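# Place the wall plate flat inside the gray tray

## Task

Get the wall plate into the gray tray so that it rests flat on the tray's bottom and stays there by itself, not because the robot is holding it. Then release it and move the tool away.

## Robot and tools

Robot: a single six-joint Doosan M1013 arm on a base, with a suction cup tool and no fingers. Joints from base outward: waist, shoulder, elbow, forearm roll, wrist pitch, wrist roll. Elbow range is -2.792 to 2.792 rad; the others are -6.283 to 6.283 rad. The controlled point is the cup point (end_effector_position): the center of the cup rim when nothing touches it. The cup points along the cup point's own +z axis. About 7 cm behind the rim the tool body and wrist camera stick out up to about 8 cm sideways, so leave room around it.

Frame: all poses are in the scene frame. The origin is on the table surface under the arm base, +z is up, and +y is to the left when facing along +x. The base may sit slightly tilted. Reported positions are less accurate when the arm reaches far.

execute_actions: "actions" is a list with zero or one entry. An empty list just reports the state, with pictures. An entry with "rows" (1 to 15 rows) and optional "steps" (1 to 15, default 15, at least 4) is an action. Each row is held for one 1/30 s step, and the last row repeats if steps outnumber rows. An entry with only "steps" (up to 300) is a wait, counted from the previous result, so your reply time is included. Optional "pictures": true adds camera images. A refused call sends nothing.

Row layout: one list of 8 numbers for the one arm: x, y, z, qw, qx, qy, qz, suction. x, y, z are an absolute target position for the cup point in metres. qw..qz are an absolute target orientation quaternion, w first. Both are in the scene frame; rows are poses, not offsets. The row is refused if the target is more than 0.6 m from the last reported position along any cup-point axis. Put your chosen quaternion in every row instead of copying the reported one, which drifts. Each step, the commanded pose is clipped to within 70 mm and 16 degrees of the measured pose. If position and orientation cannot both be met, position wins. After an action, the arm only continues to the last clipped pose, so check the result and send the remainder.

Suction, the 8th number, ranges from -1 to 1. +1 means full vacuum, about 55 kPa below ambient. Smaller positive values ask for that fraction. 0.05 or less means off. It keeps its last value until changed.

move: "target" is one 8-number row, with the same absolute pose and suction as above; suction is applied when the move starts. "speed" is the top path speed in m/s, from 0.002 to 0.5, default 0.25. Rotation is capped at twice that value in rad/s. The cup point follows a straight line for 0.5 to 10 s. Paths needing longer stop at 10 s, short of the goal. There is no obstacle avoidance. The real tool lags, may deviate, and can exceed the speed, especially with the arm nearly straight. The result has a "move:" line giving the outcome (done, off_target, moving, held, fault), any limits (paced = pose clipped; held = some steps blocked, after which motion may jump faster), and the remaining distance to target.

wait: "seconds" from 0 to 10; nothing new is commanded.
zoom_image: "camera" is one of cam_head_left, cam_head_right, cam_high, cam_low, cam_wrist (all 672x504). "region" is [x0, y0, x1, y1] in pixels from the top-left, at most 504 by 504.
read_manual: returns only licence texts; it never moves anything.
finished_scene: "scene" is the current scene number. It is final. Call it only once the plate lies in the tray by itself and the cup has been lifted away.

Result lines: the cup point pose and linear/angular velocities; suction_measured (vacuum achieved); part_present (goes to 1 at 0.50, back to 0 below 0.45); flange force (has an error, includes held weight, may say no reading); joint positions; "Hand target", the pose the controller is heading to (shown only when no steps are pending); HELD marks steps where the clearance check withheld your row; "pose unreachable" means that check changed or blocked the command. The mounting block counts as arm for that check. Also watch for MOTOR HOT and fault lines.

Timing: each action's result is captured 4 steps before it ends. Those steps run while you write, and the next command starts after them.

Gripping: the cup rim is 29 mm wide. It must sit fully on a smooth, flat patch. Holes, slots, seams or the part's edge under the rim leak air, so on a wall plate pick a solid area away from the switch or outlet openings. A good seal reads up to 0.15 below the command, with small pump dips of 0.04. No seal reads near 0. Under vacuum the cup shortens, so the held part ends up to about 10 mm nearer the tool. Vacuum alone can pull a part off its support. To release, set the plate down on the tray floor first, then switch suction off, then rise more than 15 mm. If the cup seals to the table, it pins the tool; turn suction off.

Cameras: calibration for each camera gives the pinhole model, K, distortion D and T_world_to_cam (world to camera). Fixed cameras may be off by a few degrees and millimetres. The wrist camera pose comes from joint readings.

Things to avoid: the arm is stiff, so approach contacts slowly and aim only just at the surface, not past it. An outside force of 144 N, or contact torque at a joint's load limit, stops the arm for 10 s. Load limits in N m: waist 302, shoulder 302, elbow 142, forearm roll 40, wrist pitch 40, wrist roll 40. Do not drop the plate, slam it, or push anything off the table. Loose objects may occasionally be nudged by outside pushes, so recheck before finishing. Holding loads heats motors; a heat limit triggers a braking stop.

Each tool is called after ">>>" as name([rows], argument=value, ...), one row to a line, values as JSON.

## Session

>>> execute_actions(actions=[])

Scene clock: 0.00 s of 4900.00 s.
end_effector_position=(+0.6514, -0.0315, +0.4260) suction_measured=0.00 part_present=0 end_effector_quat_wxyz=(-0.005, +0.024, +1.000, -0.000) end_effector_velocity=(-0.000, +0.000, +0.001) end_effector_angular_velocity=(-0.001, -0.001, +0.001)
Joint positions: [-0.052  0.168  1.622  0.001  1.355 -0.055]
Joint velocities: [ 0.    -0.001  0.    -0.001  0.    -0.   ]
Flange force (N, the push that the arm receives, along the end effector's own x y z axes): no reading
Hand target: +0.651, -0.032, +0.426; -0.005, +0.024, +1.000, -0.000
camera_calibration (this result's frames):
cam_wrist: T_world_to_cam=[[-0.0231849, -0.999149, -0.0341232, 0.00979516], [-0.952295, 0.0116827, 0.304957, 0.508709], [-0.304298, 0.0395657, -0.951755, 0.702736], [0, 0, 0, 1]] pos_world=[0.698509, -0.0239605, 0.514032]

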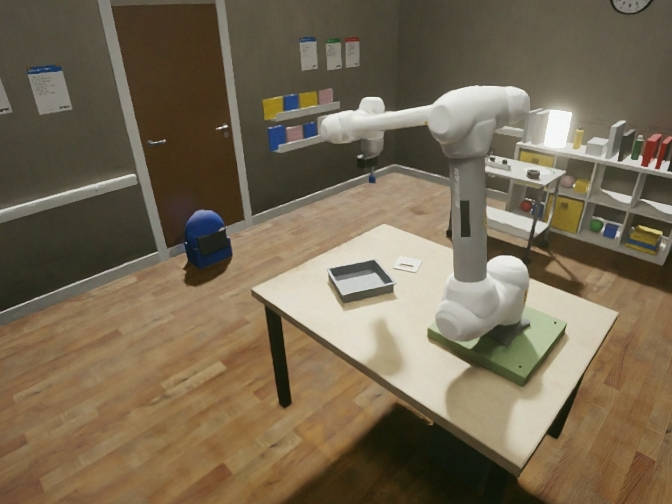

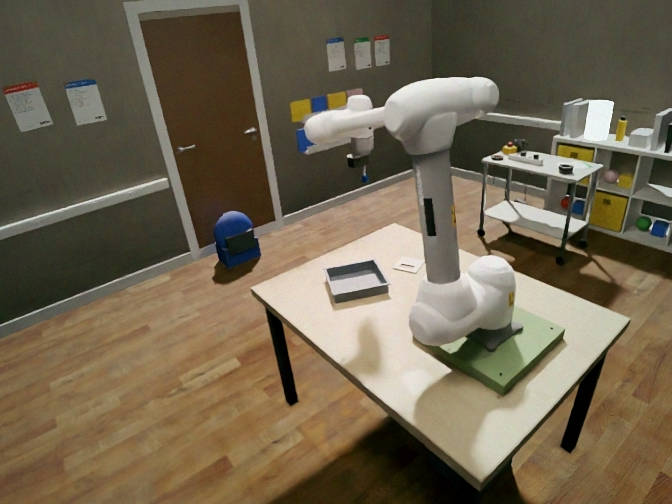

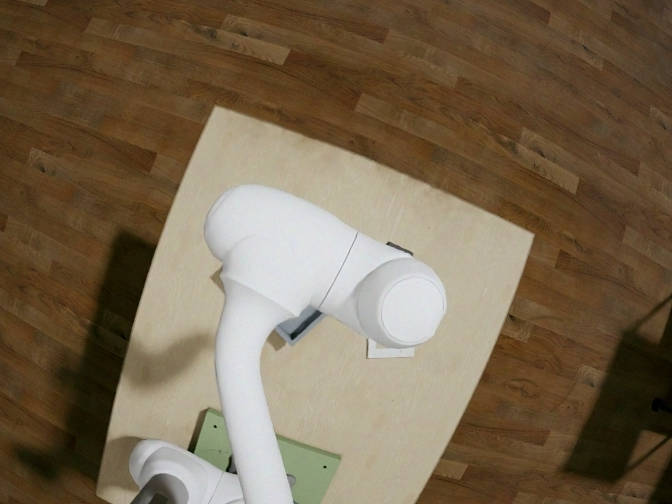

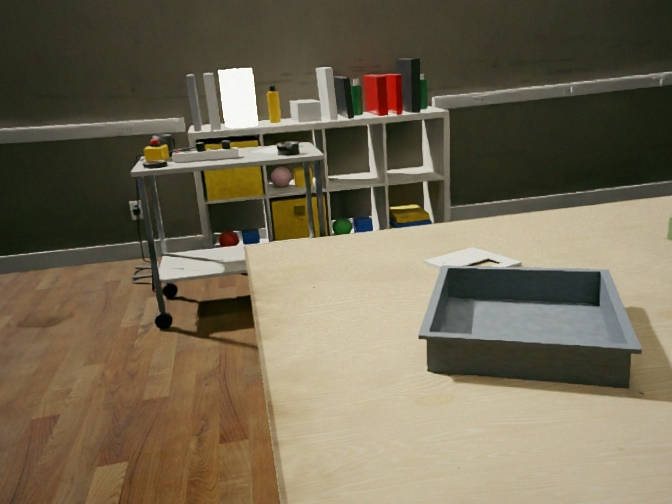

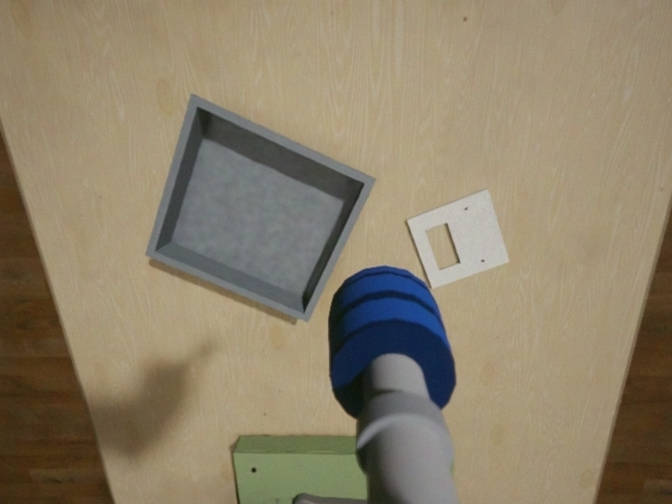

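>>> zoom_image(camera="cam_wrist", region=[380,170,540,300])

Region (380, 170, 540, 300) of cam_wrist's 672x504 image, scaled by 3.150, with more detail than that image has; it fills the top 410 rows of this view, and the rest is white.

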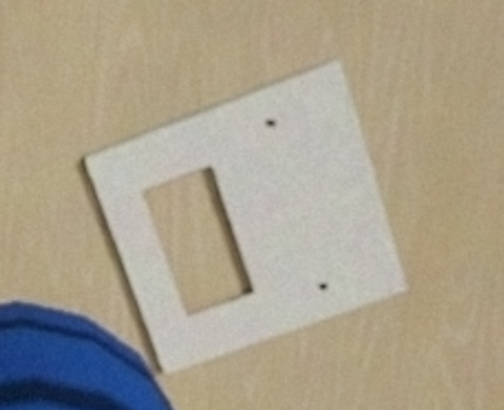

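>>> move(target=[0.554,-0.201,0.08,0,0,1,0,1], speed=0.4)

Scene clock: 1.87 s of 4900.00 s.
end_effector_position=(+0.5534, -0.2007, +0.0805) suction_measured=0.00 part_present=0 end_effector_quat_wxyz=(+0.000, +0.000, +1.000, +0.000) end_effector_velocity=(+0.000, -0.001, +0.000) end_effector_angular_velocity=(-0.001, -0.002, -0.001)
Joint positions: [-0.358  0.382  2.072  0.007  0.681 -0.414]
Joint velocities: [-0.001 -0.     0.     0.    -0.002  0.   ]
Flange force (N, the push that the arm receives, along the end effector's own x y z axes): [-3.8 2.5 3.1]
Hand target: +0.553, -0.201, +0.080; +0.000, +0.000, +1.000, +0.000
Off the commanded pose: 0.001 m, 0 deg.
Kept back: nothing.
move: done
camera_calibration (this result's frames):
cam_wrist: T_world_to_cam=[[0.0249883, -0.999081, -0.0348294, -0.199908], [-0.954945, -0.0341619, 0.294812, 0.51582], [-0.29573, 0.0258933, -0.95492, 0.34354], [0, 0, 0, 1]] pos_world=[0.599171, -0.190998, 0.169021]

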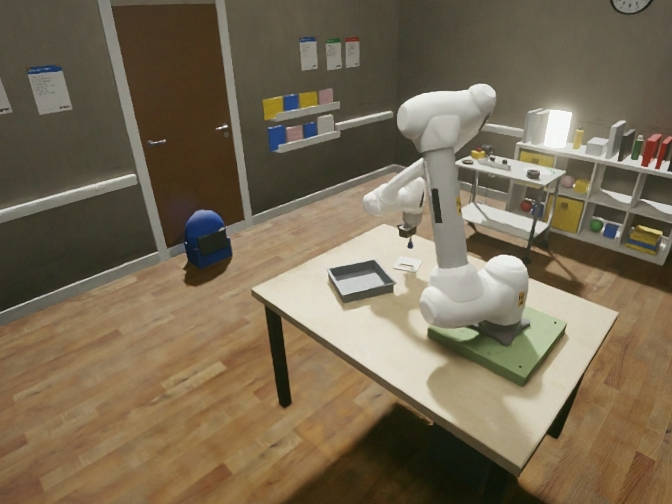

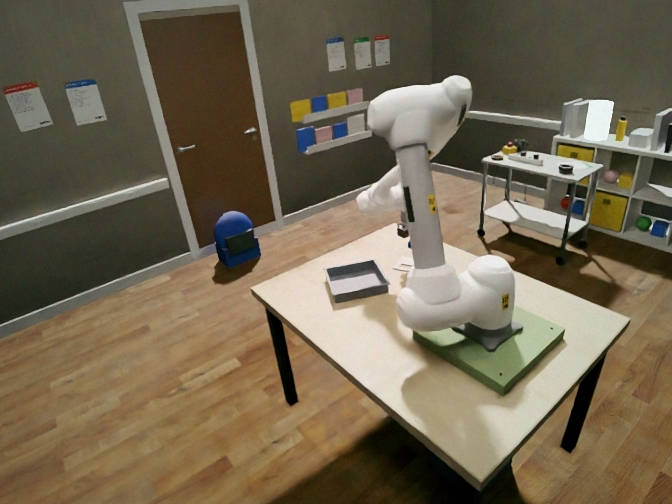

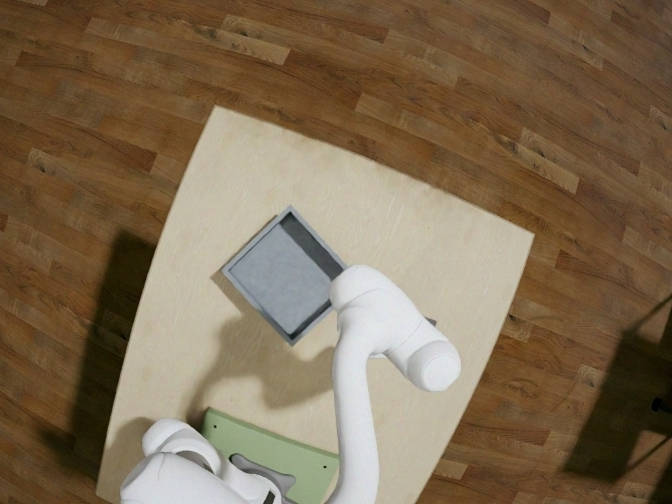

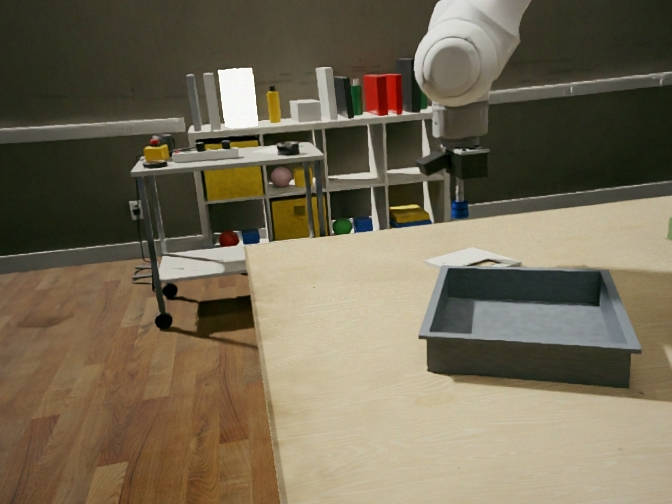

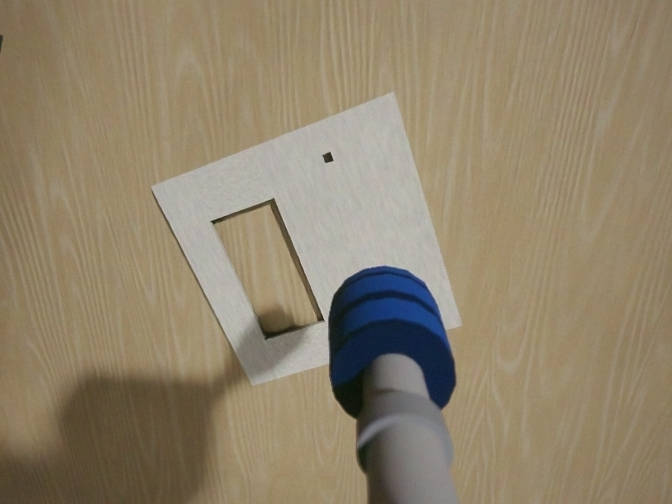

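>>> move(target=[0.554,-0.201,0.018,0,0,1,0,1], speed=0.15)

>>> move(target=[0.554,-0.201,0.005,0,0,1,0,1], speed=0.015)

>>> execute_actions([
  {"steps":15},
])

Scene clock: 2.83 s of 4900.00 s.
end_effector_position=(+0.5538, -0.2009, +0.0181) suction_measured=0.00 part_present=0 end_effector_quat_wxyz=(-0.000, +0.000, +1.000, -0.000) end_effector_velocity=(-0.001, -0.000, -0.002) end_effector_angular_velocity=(+0.001, +0.003, -0.000)
Joint positions: [-0.357  0.477  2.094  0.007  0.566 -0.414]
Joint velocities: [-0.001  0.003  0.    -0.    -0.     0.   ]
Flange force (N, the push that the arm receives, along the end effector's own x y z axes): [-1.6 -0.7 0.4]
Hand target: +0.554, -0.201, +0.018; -0.000, +0.000, +1.000, -0.000
Off the commanded pose: 0.000 m, 0 deg.
Kept back: nothing.
move: done
camera_calibration (this result's frames):
cam_wrist: T_world_to_cam=[[0.0255027, -0.99909, -0.0342021, -0.202623], [-0.954755, -0.034483, 0.295387, 0.534352], [-0.296297, 0.0251215, -0.954765, 0.28427], [0, 0, 0, 1]] pos_world=[0.599571, -0.191153, 0.10664]

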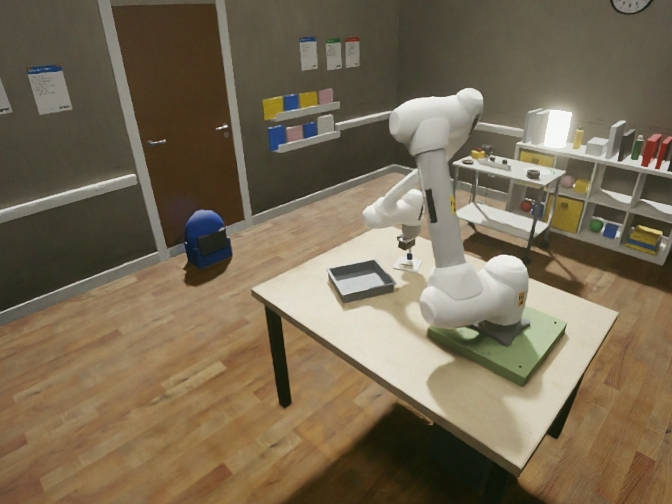

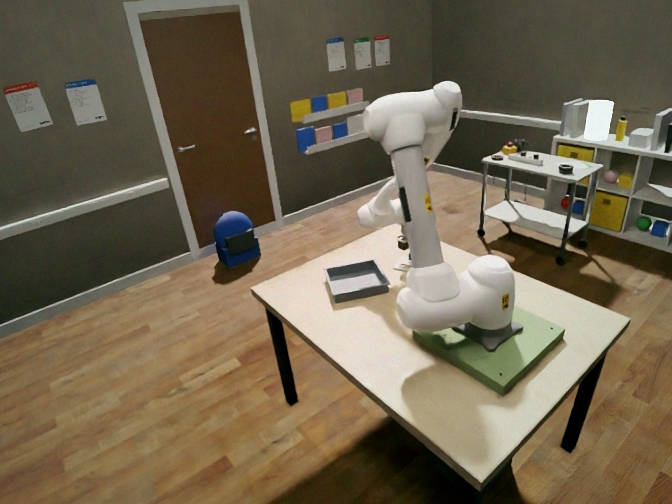

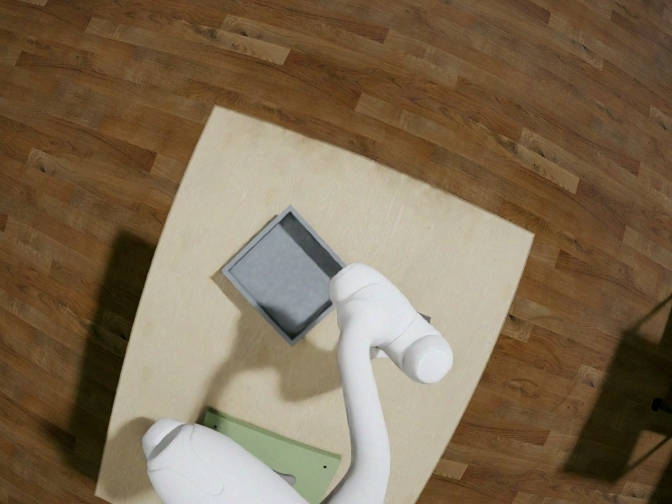

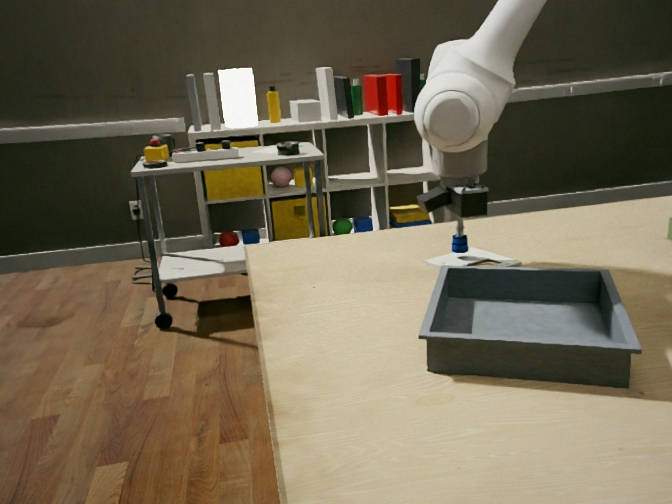

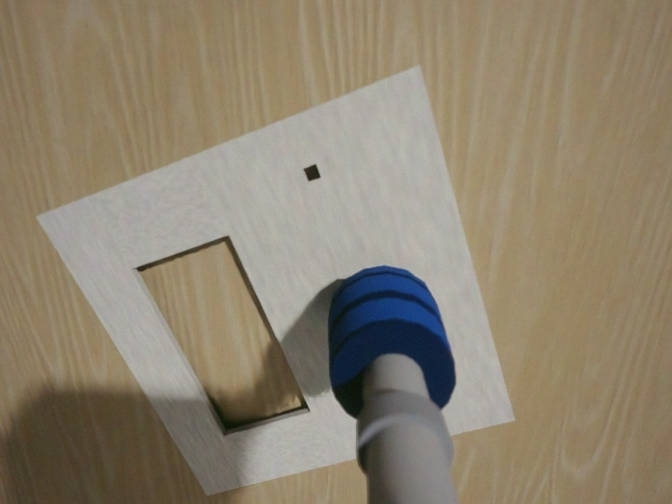

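Scene clock: 3.93 s of 4900.00 s.
end_effector_position=(+0.5540, -0.2010, +0.0050) suction_measured=0.36 part_present=0 end_effector_quat_wxyz=(-0.000, +0.000, +1.000, -0.000) end_effector_velocity=(+0.000, -0.001, -0.000) end_effector_angular_velocity=(-0.001, -0.002, -0.002)
Joint positions: [-0.357  0.498  2.096  0.008  0.542 -0.415]
Joint velocities: [-0.002  0.    -0.    -0.    -0.002  0.   ]
Flange force (N, the push that the arm receives, along the end effector's own x y z axes): [-0.7 0.5 -0.7]
Hand target: +0.554, -0.201, +0.005; -0.000, +0.000, +1.000, -0.000
Off the commanded pose: 0.000 m, 0 deg.
Kept back: nothing.
move: done
camera_calibration (this result's frames):
cam_wrist: T_world_to_cam=[[0.0255208, -0.999086, -0.0342775, -0.203134], [-0.954776, -0.0345209, 0.295316, 0.538381], [-0.296229, 0.0251906, -0.954785, 0.271803], [0, 0, 0, 1]] pos_world=[0.599733, -0.19121, 0.0935581]

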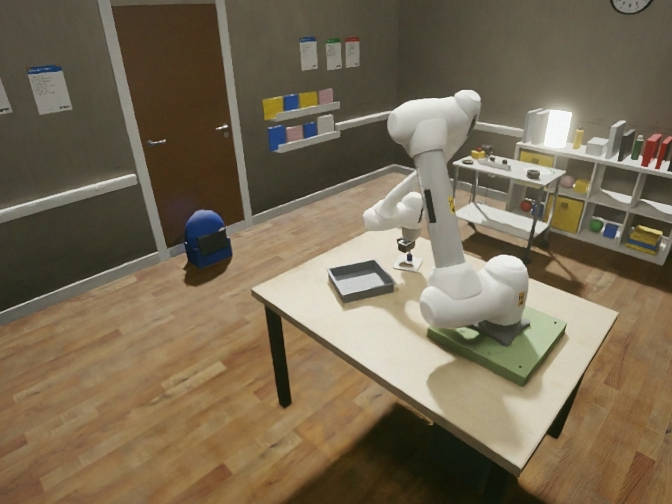

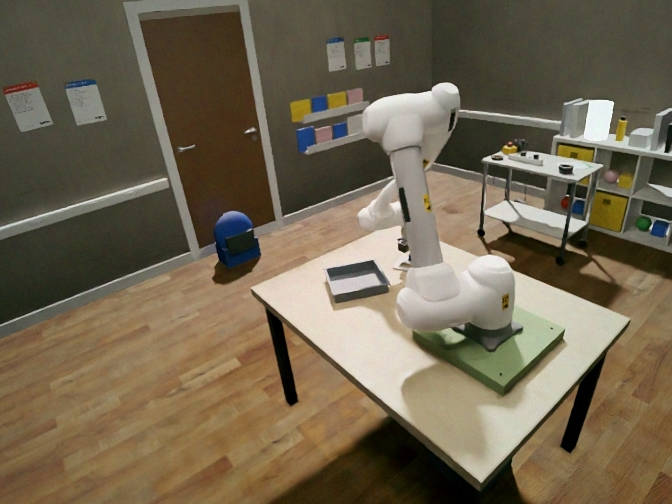

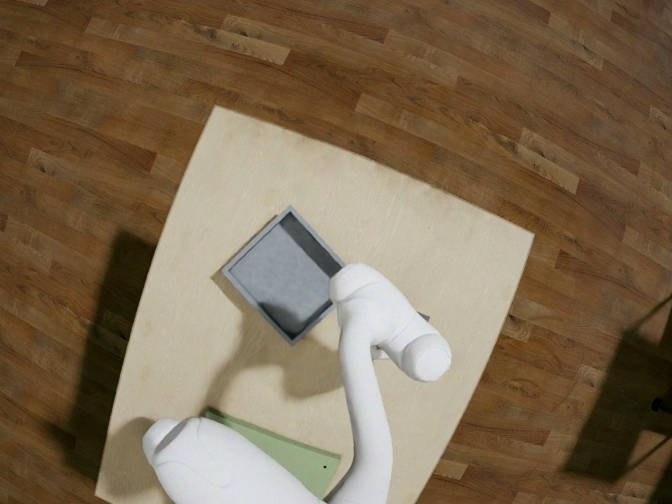

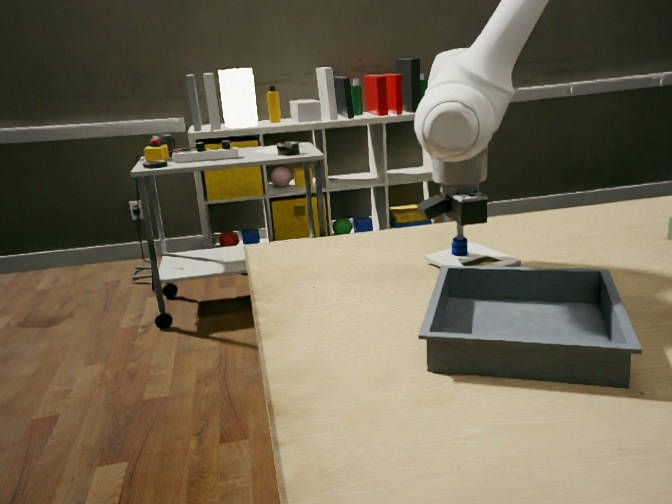

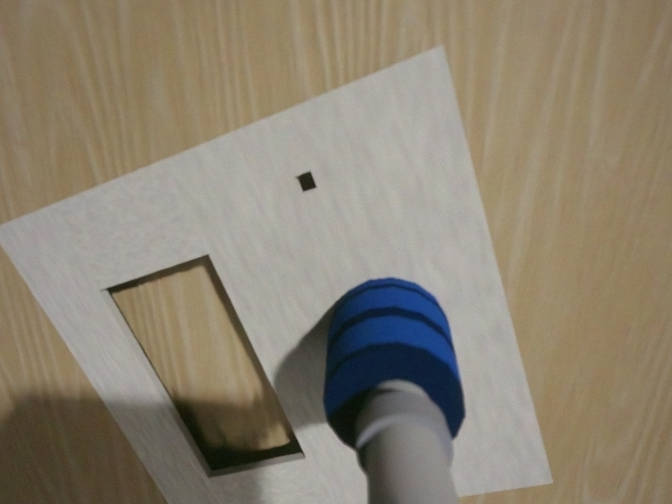

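Scene clock: 4.43 s of 4900.00 s.
end_effector_position=(+0.5540, -0.2010, +0.0050) suction_measured=0.94 part_present=1 end_effector_quat_wxyz=(-0.000, +0.000, +1.000, -0.000) end_effector_velocity=(+0.000, +0.000, +0.000) end_effector_angular_velocity=(-0.001, -0.000, +0.001)
Joint positions: [-0.357  0.498  2.096  0.008  0.542 -0.415]
Joint velocities: [ 0.001 -0.001  0.    -0.001 -0.    -0.   ]
Flange force (N, the push that the arm receives, along the end effector's own x y z axes): [-1.9 2.2 -0.4]
Hand target: +0.554, -0.201, +0.005; -0.000, +0.000, +1.000, -0.000
Off the commanded pose: 0.000 m, 0 deg.
Kept back: nothing.
Steps of this call (steps 1 to 15: nothing new was sent). Readings (end_effector_position | what the end effector reports):
1: (+0.5540, -0.2010, +0.0050) | suction_measured=0.41 part_present=0
2: (+0.5540, -0.2010, +0.0050) | suction_measured=0.46 part_present=0
4: (+0.5540, -0.2010, +0.0050) | suction_measured=0.59 part_present=1
8: (+0.5540, -0.2010, +0.0050) | suction_measured=0.78 part_present=1
15: the state above

>>> move(target=[0.554,-0.201,0.12,0,0,1,0,1], speed=0.15)

>>> move(target=[0.616,0.09,0.12,0,-0.375,0.927,0,1], speed=0.25)

Scene clock: 5.73 s of 4900.00 s.
end_effector_position=(+0.5542, -0.2011, +0.1198) suction_measured=0.98 part_present=1 end_effector_quat_wxyz=(-0.000, -0.000, +1.000, +0.000) end_effector_velocity=(+0.000, -0.000, +0.002) end_effector_angular_velocity=(-0.001, -0.002, -0.001)
Joint positions: [-0.358  0.329  2.05   0.006  0.757 -0.413]
Joint velocities: [-0.    -0.002 -0.    -0.     0.001  0.   ]
Flange force (N, the push that the arm receives, along the end effector's own x y z axes): [0.4 3.2 -1.3]
Hand target: +0.554, -0.201, +0.120; +0.000, -0.000, +1.000, +0.000
Off the commanded pose: 0.000 m, 0 deg.
Kept back: nothing.
move: done
camera_calibration (this result's frames):
cam_wrist: T_world_to_cam=[[0.0256918, -0.999075, -0.0344862, -0.199349], [-0.954763, -0.0347466, 0.295331, 0.504692], [-0.296256, 0.0253386, -0.954772, 0.38149], [0, 0, 0, 1]] pos_world=[0.600001, -0.191295, 0.20831]

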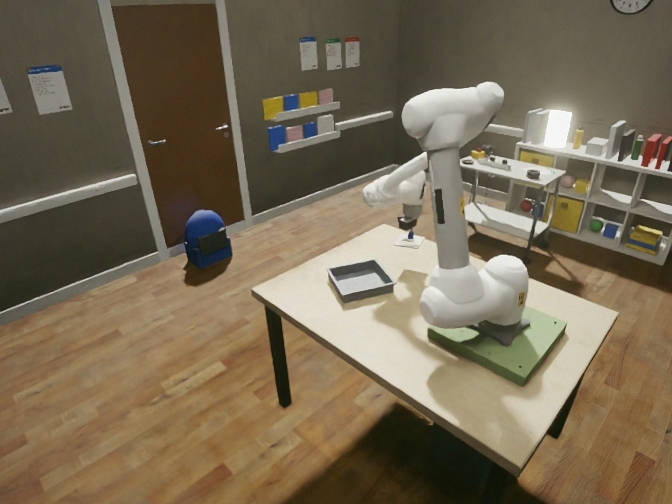

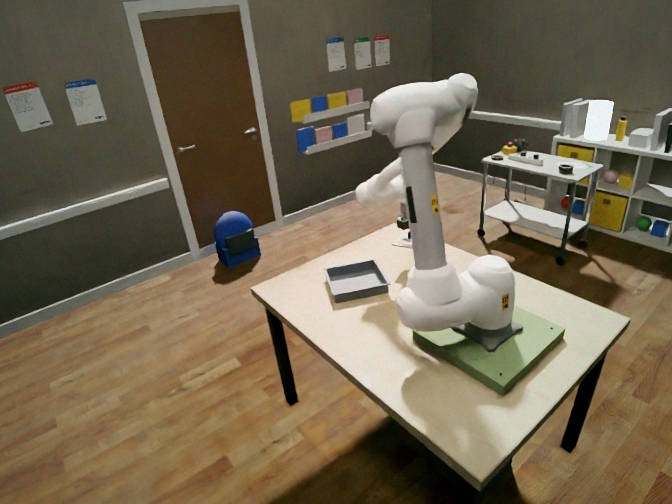

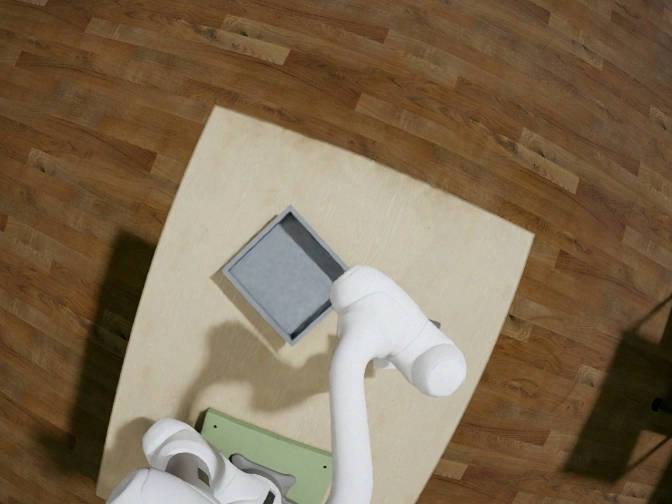

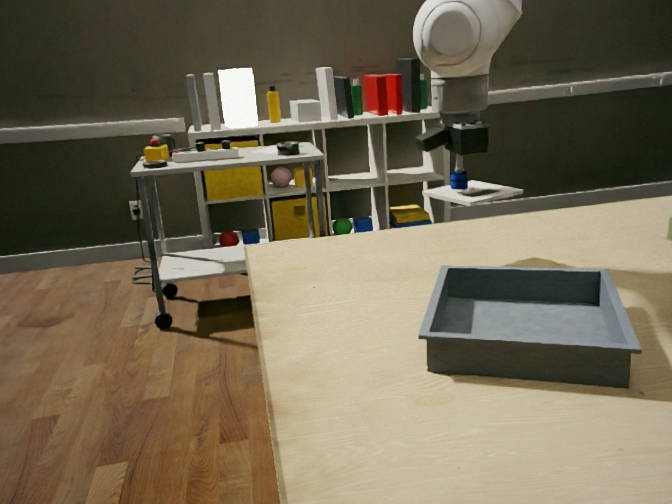

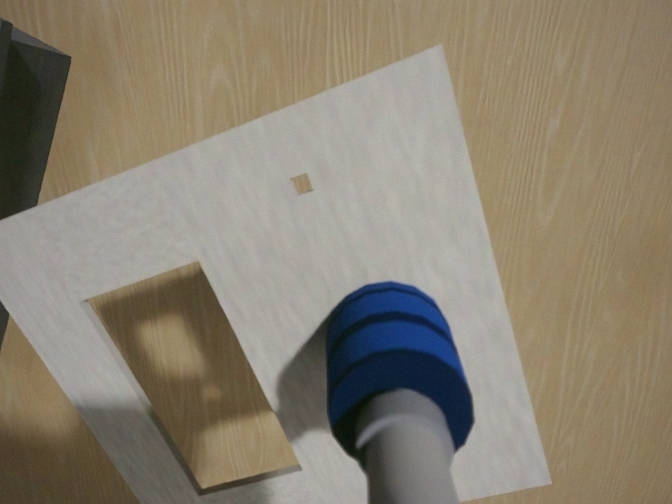

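Scene clock: 7.63 s of 4900.00 s.
end_effector_position=(+0.6154, +0.0894, +0.1199) suction_measured=1.00 part_present=1 end_effector_quat_wxyz=(-0.001, -0.375, +0.927, -0.001) end_effector_velocity=(+0.000, +0.001, -0.000) end_effector_angular_velocity=(+0.000, -0.000, +0.003)
Joint positions: [ 0.14   0.368  1.987 -0.001  0.78  -0.679]
Joint velocities: [ 0.002  0.001 -0.    -0.    -0.001 -0.   ]
Flange force (N, the push that the arm receives, along the end effector's own x y z axes): [-3.2 0.8 -1.0]
Hand target: +0.615, +0.089, +0.120; -0.001, -0.375, +0.927, -0.001
Off the commanded pose: 0.001 m, 0 deg.
Kept back: nothing.
move: done
camera_calibration (this result's frames):
cam_wrist: T_world_to_cam=[[0.712987, -0.700373, -0.0335882, -0.360471], [-0.662022, -0.688182, 0.29687, 0.451218], [-0.231035, -0.189428, -0.954327, 0.371427], [0, 0, 0, 1]] pos_world=[0.64154, 0.128415, 0.208402]

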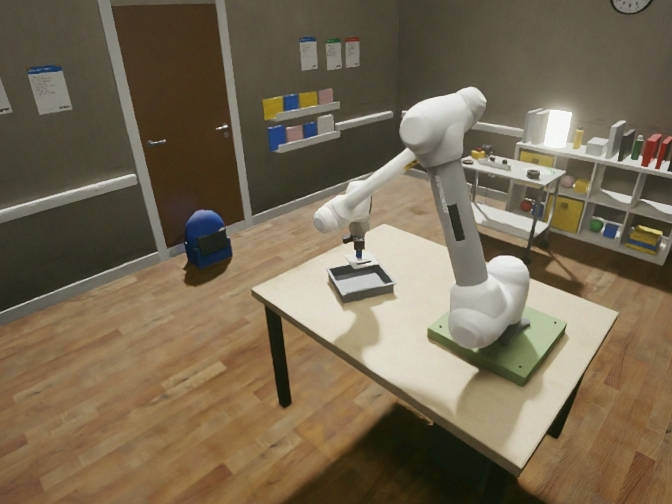

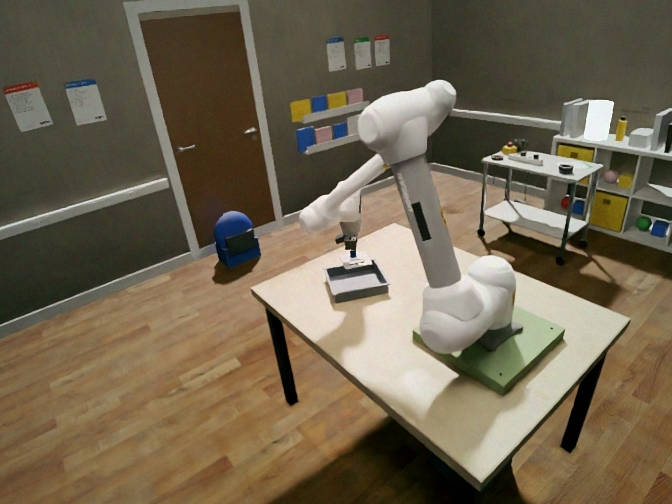

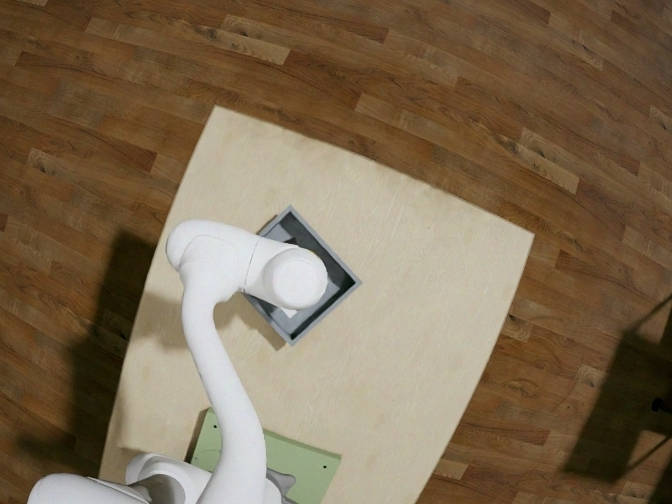

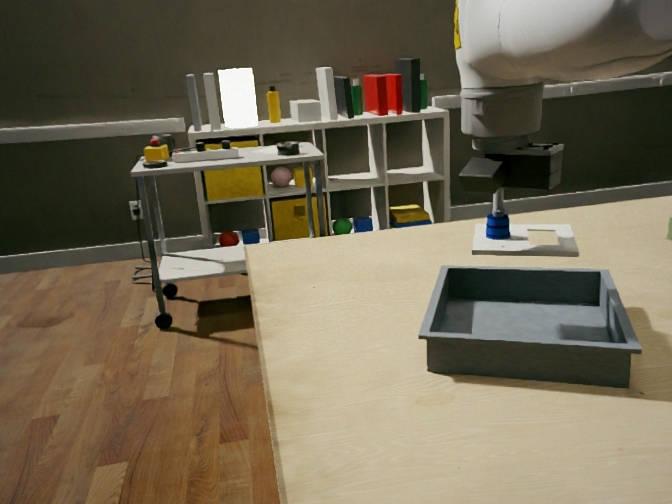

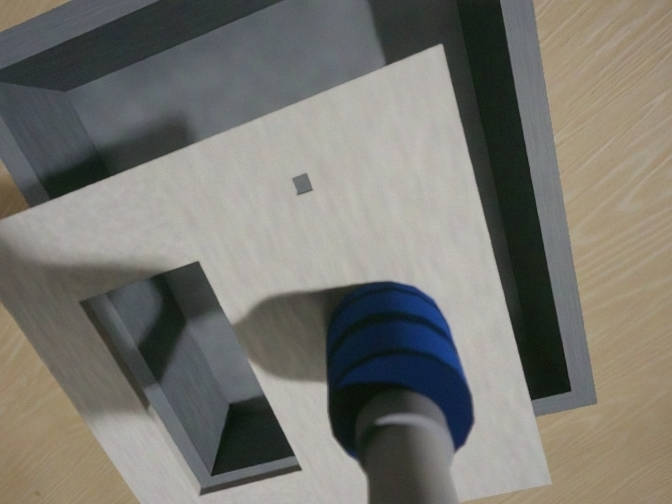

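>>> move(target=[0.612,0.099,0.03,0,-0.375,0.927,0,1], speed=0.1)

Scene clock: 9.07 s of 4900.00 s.
end_effector_position=(+0.6118, +0.0989, +0.0301) suction_measured=1.00 part_present=1 end_effector_quat_wxyz=(-0.000, -0.375, +0.927, -0.000) end_effector_velocity=(-0.000, +0.001, -0.001) end_effector_angular_velocity=(+0.000, +0.001, +0.001)
Joint positions: [ 0.156  0.488  2.03   0.001  0.616 -0.665]
Joint velocities: [ 0.002  0.001 -0.     0.001  0.     0.   ]
Flange force (N, the push that the arm receives, along the end effector's own x y z axes): [-1.6 2.3 0.7]
Hand target: +0.612, +0.099, +0.030; -0.000, -0.375, +0.927, -0.000
Off the commanded pose: 0.000 m, 0 deg.
Kept back: nothing.
move: done
camera_calibration (this result's frames):
cam_wrist: T_world_to_cam=[[0.712905, -0.700428, -0.0341573, -0.354174], [-0.66232, -0.688524, 0.295408, 0.482274], [-0.23043, -0.187975, -0.95476, 0.286189], [0, 0, 0, 1]] pos_world=[0.637859, 0.137781, 0.118677]

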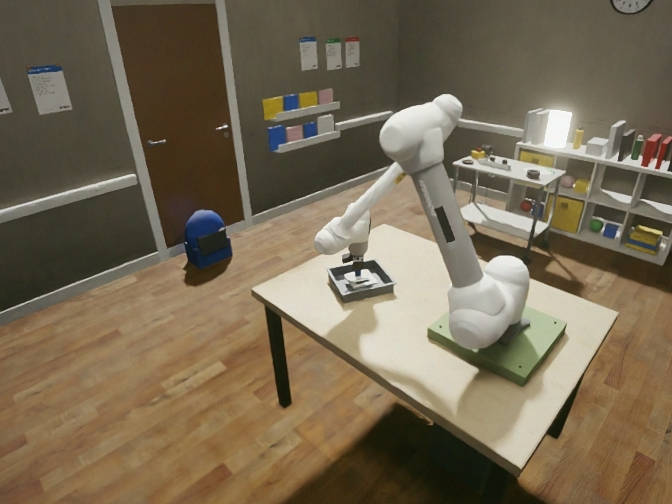

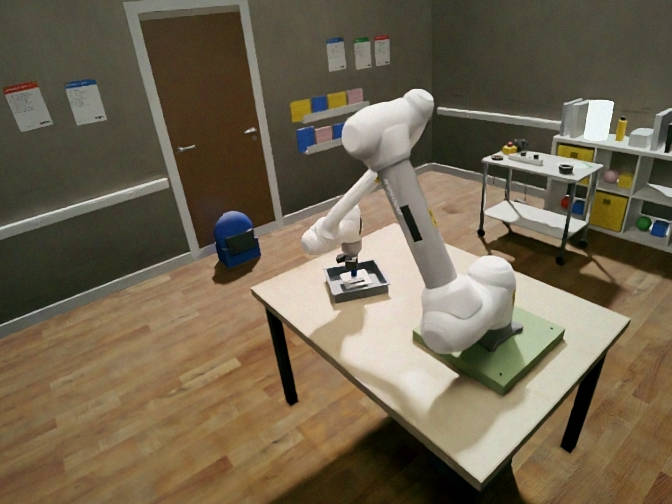

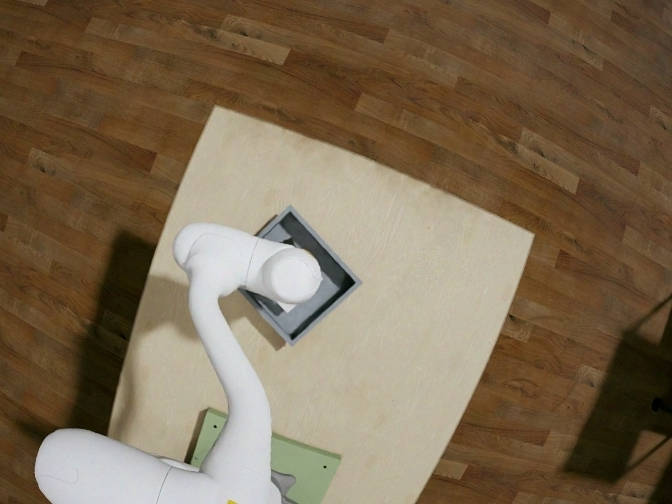

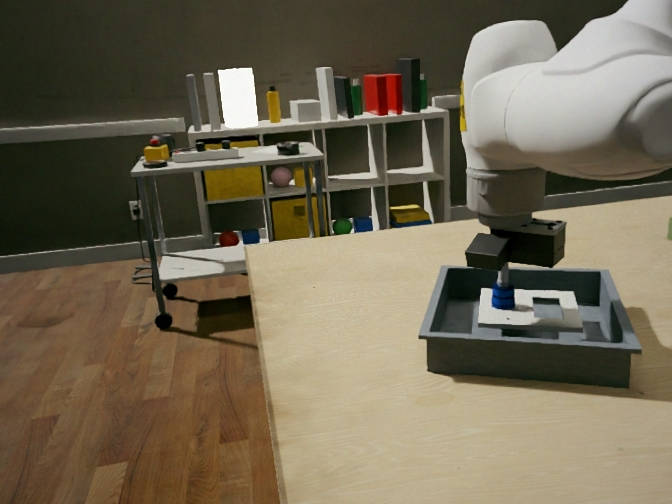

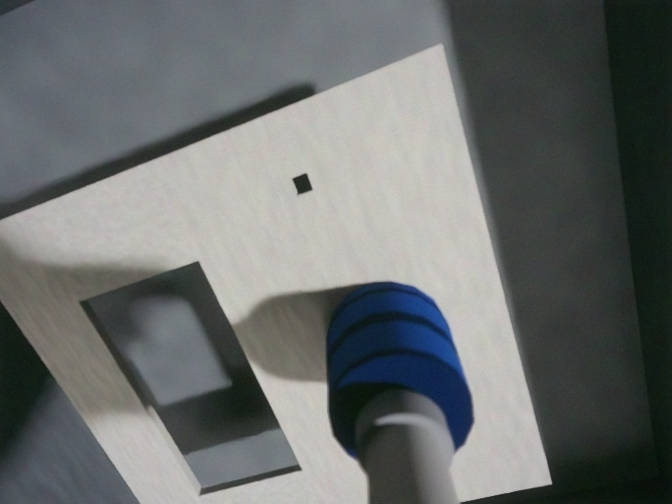

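Well inside.

>>> move(target=[0.612,0.099,0.005,0,-0.375,0.927,0,1], speed=0.015)

Scene clock: 11.20 s of 4900.00 s.
end_effector_position=(+0.6119, +0.0990, +0.0050) suction_measured=1.00 part_present=1 end_effector_quat_wxyz=(-0.000, -0.375, +0.927, -0.000) end_effector_velocity=(+0.001, +0.001, +0.001) end_effector_angular_velocity=(+0.000, -0.004, +0.002)
Joint positions: [ 0.156  0.526  2.036  0.001  0.573 -0.665]
Joint velocities: [ 0.002 -0.002 -0.     0.    -0.001  0.   ]
Flange force (N, the push that the arm receives, along the end effector's own x y z axes): [-1.1 0.4 -0.1]
Hand target: +0.612, +0.099, +0.005; -0.000, -0.375, +0.927, -0.000
Off the commanded pose: 0.000 m, 0 deg.
Kept back: nothing.
move: done
camera_calibration (this result's frames):
cam_wrist: T_world_to_cam=[[0.712981, -0.700346, -0.0342656, -0.355168], [-0.662239, -0.688636, 0.295331, 0.489815], [-0.23043, -0.187873, -0.95478, 0.262259], [0, 0, 0, 1]] pos_world=[0.638035, 0.137835, 0.0935725]

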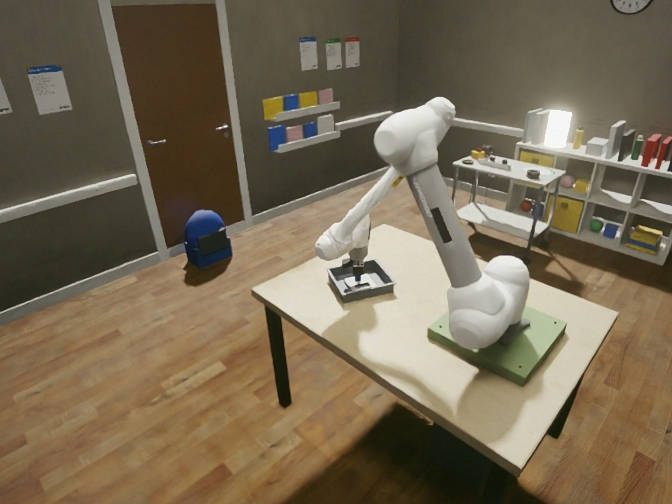

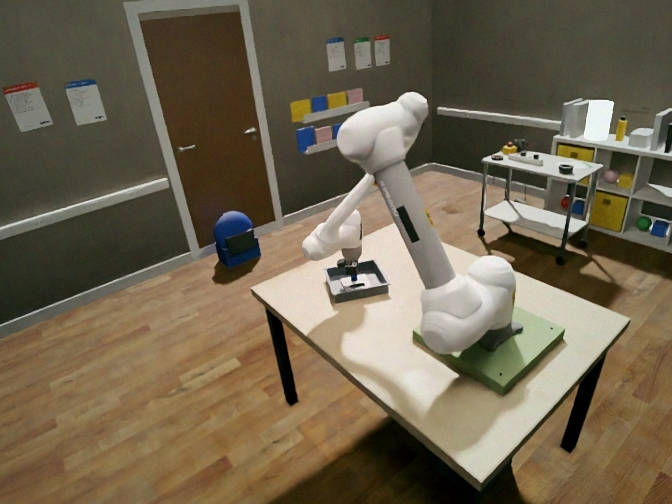

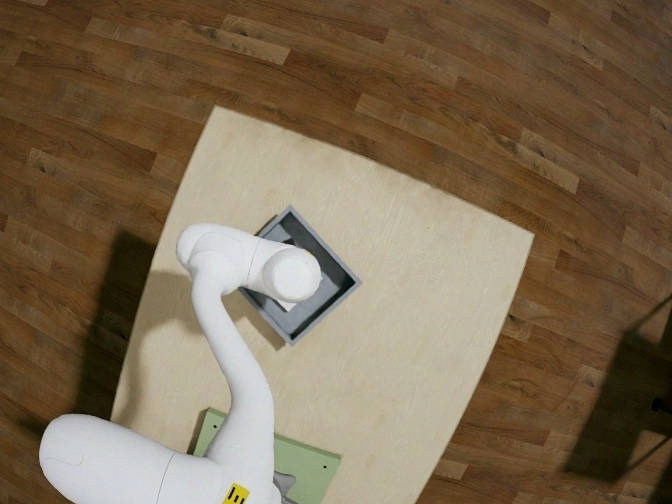

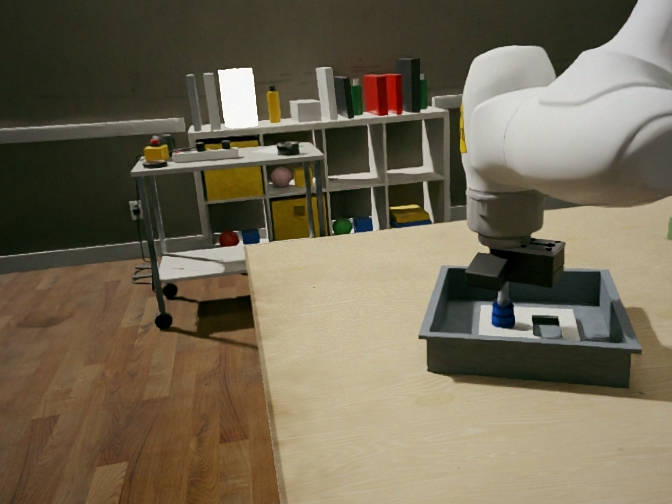

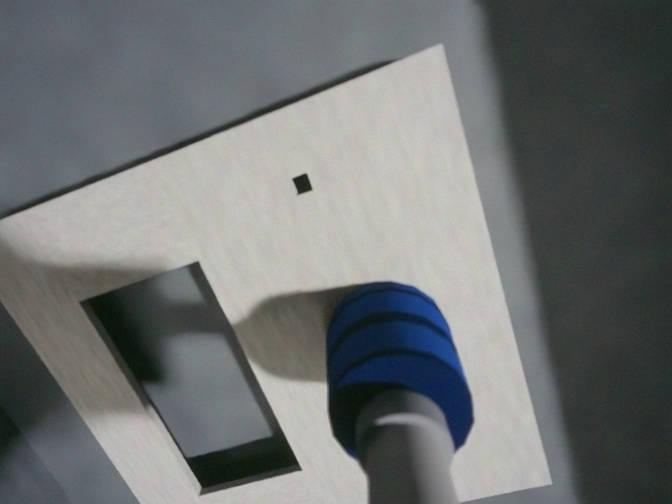

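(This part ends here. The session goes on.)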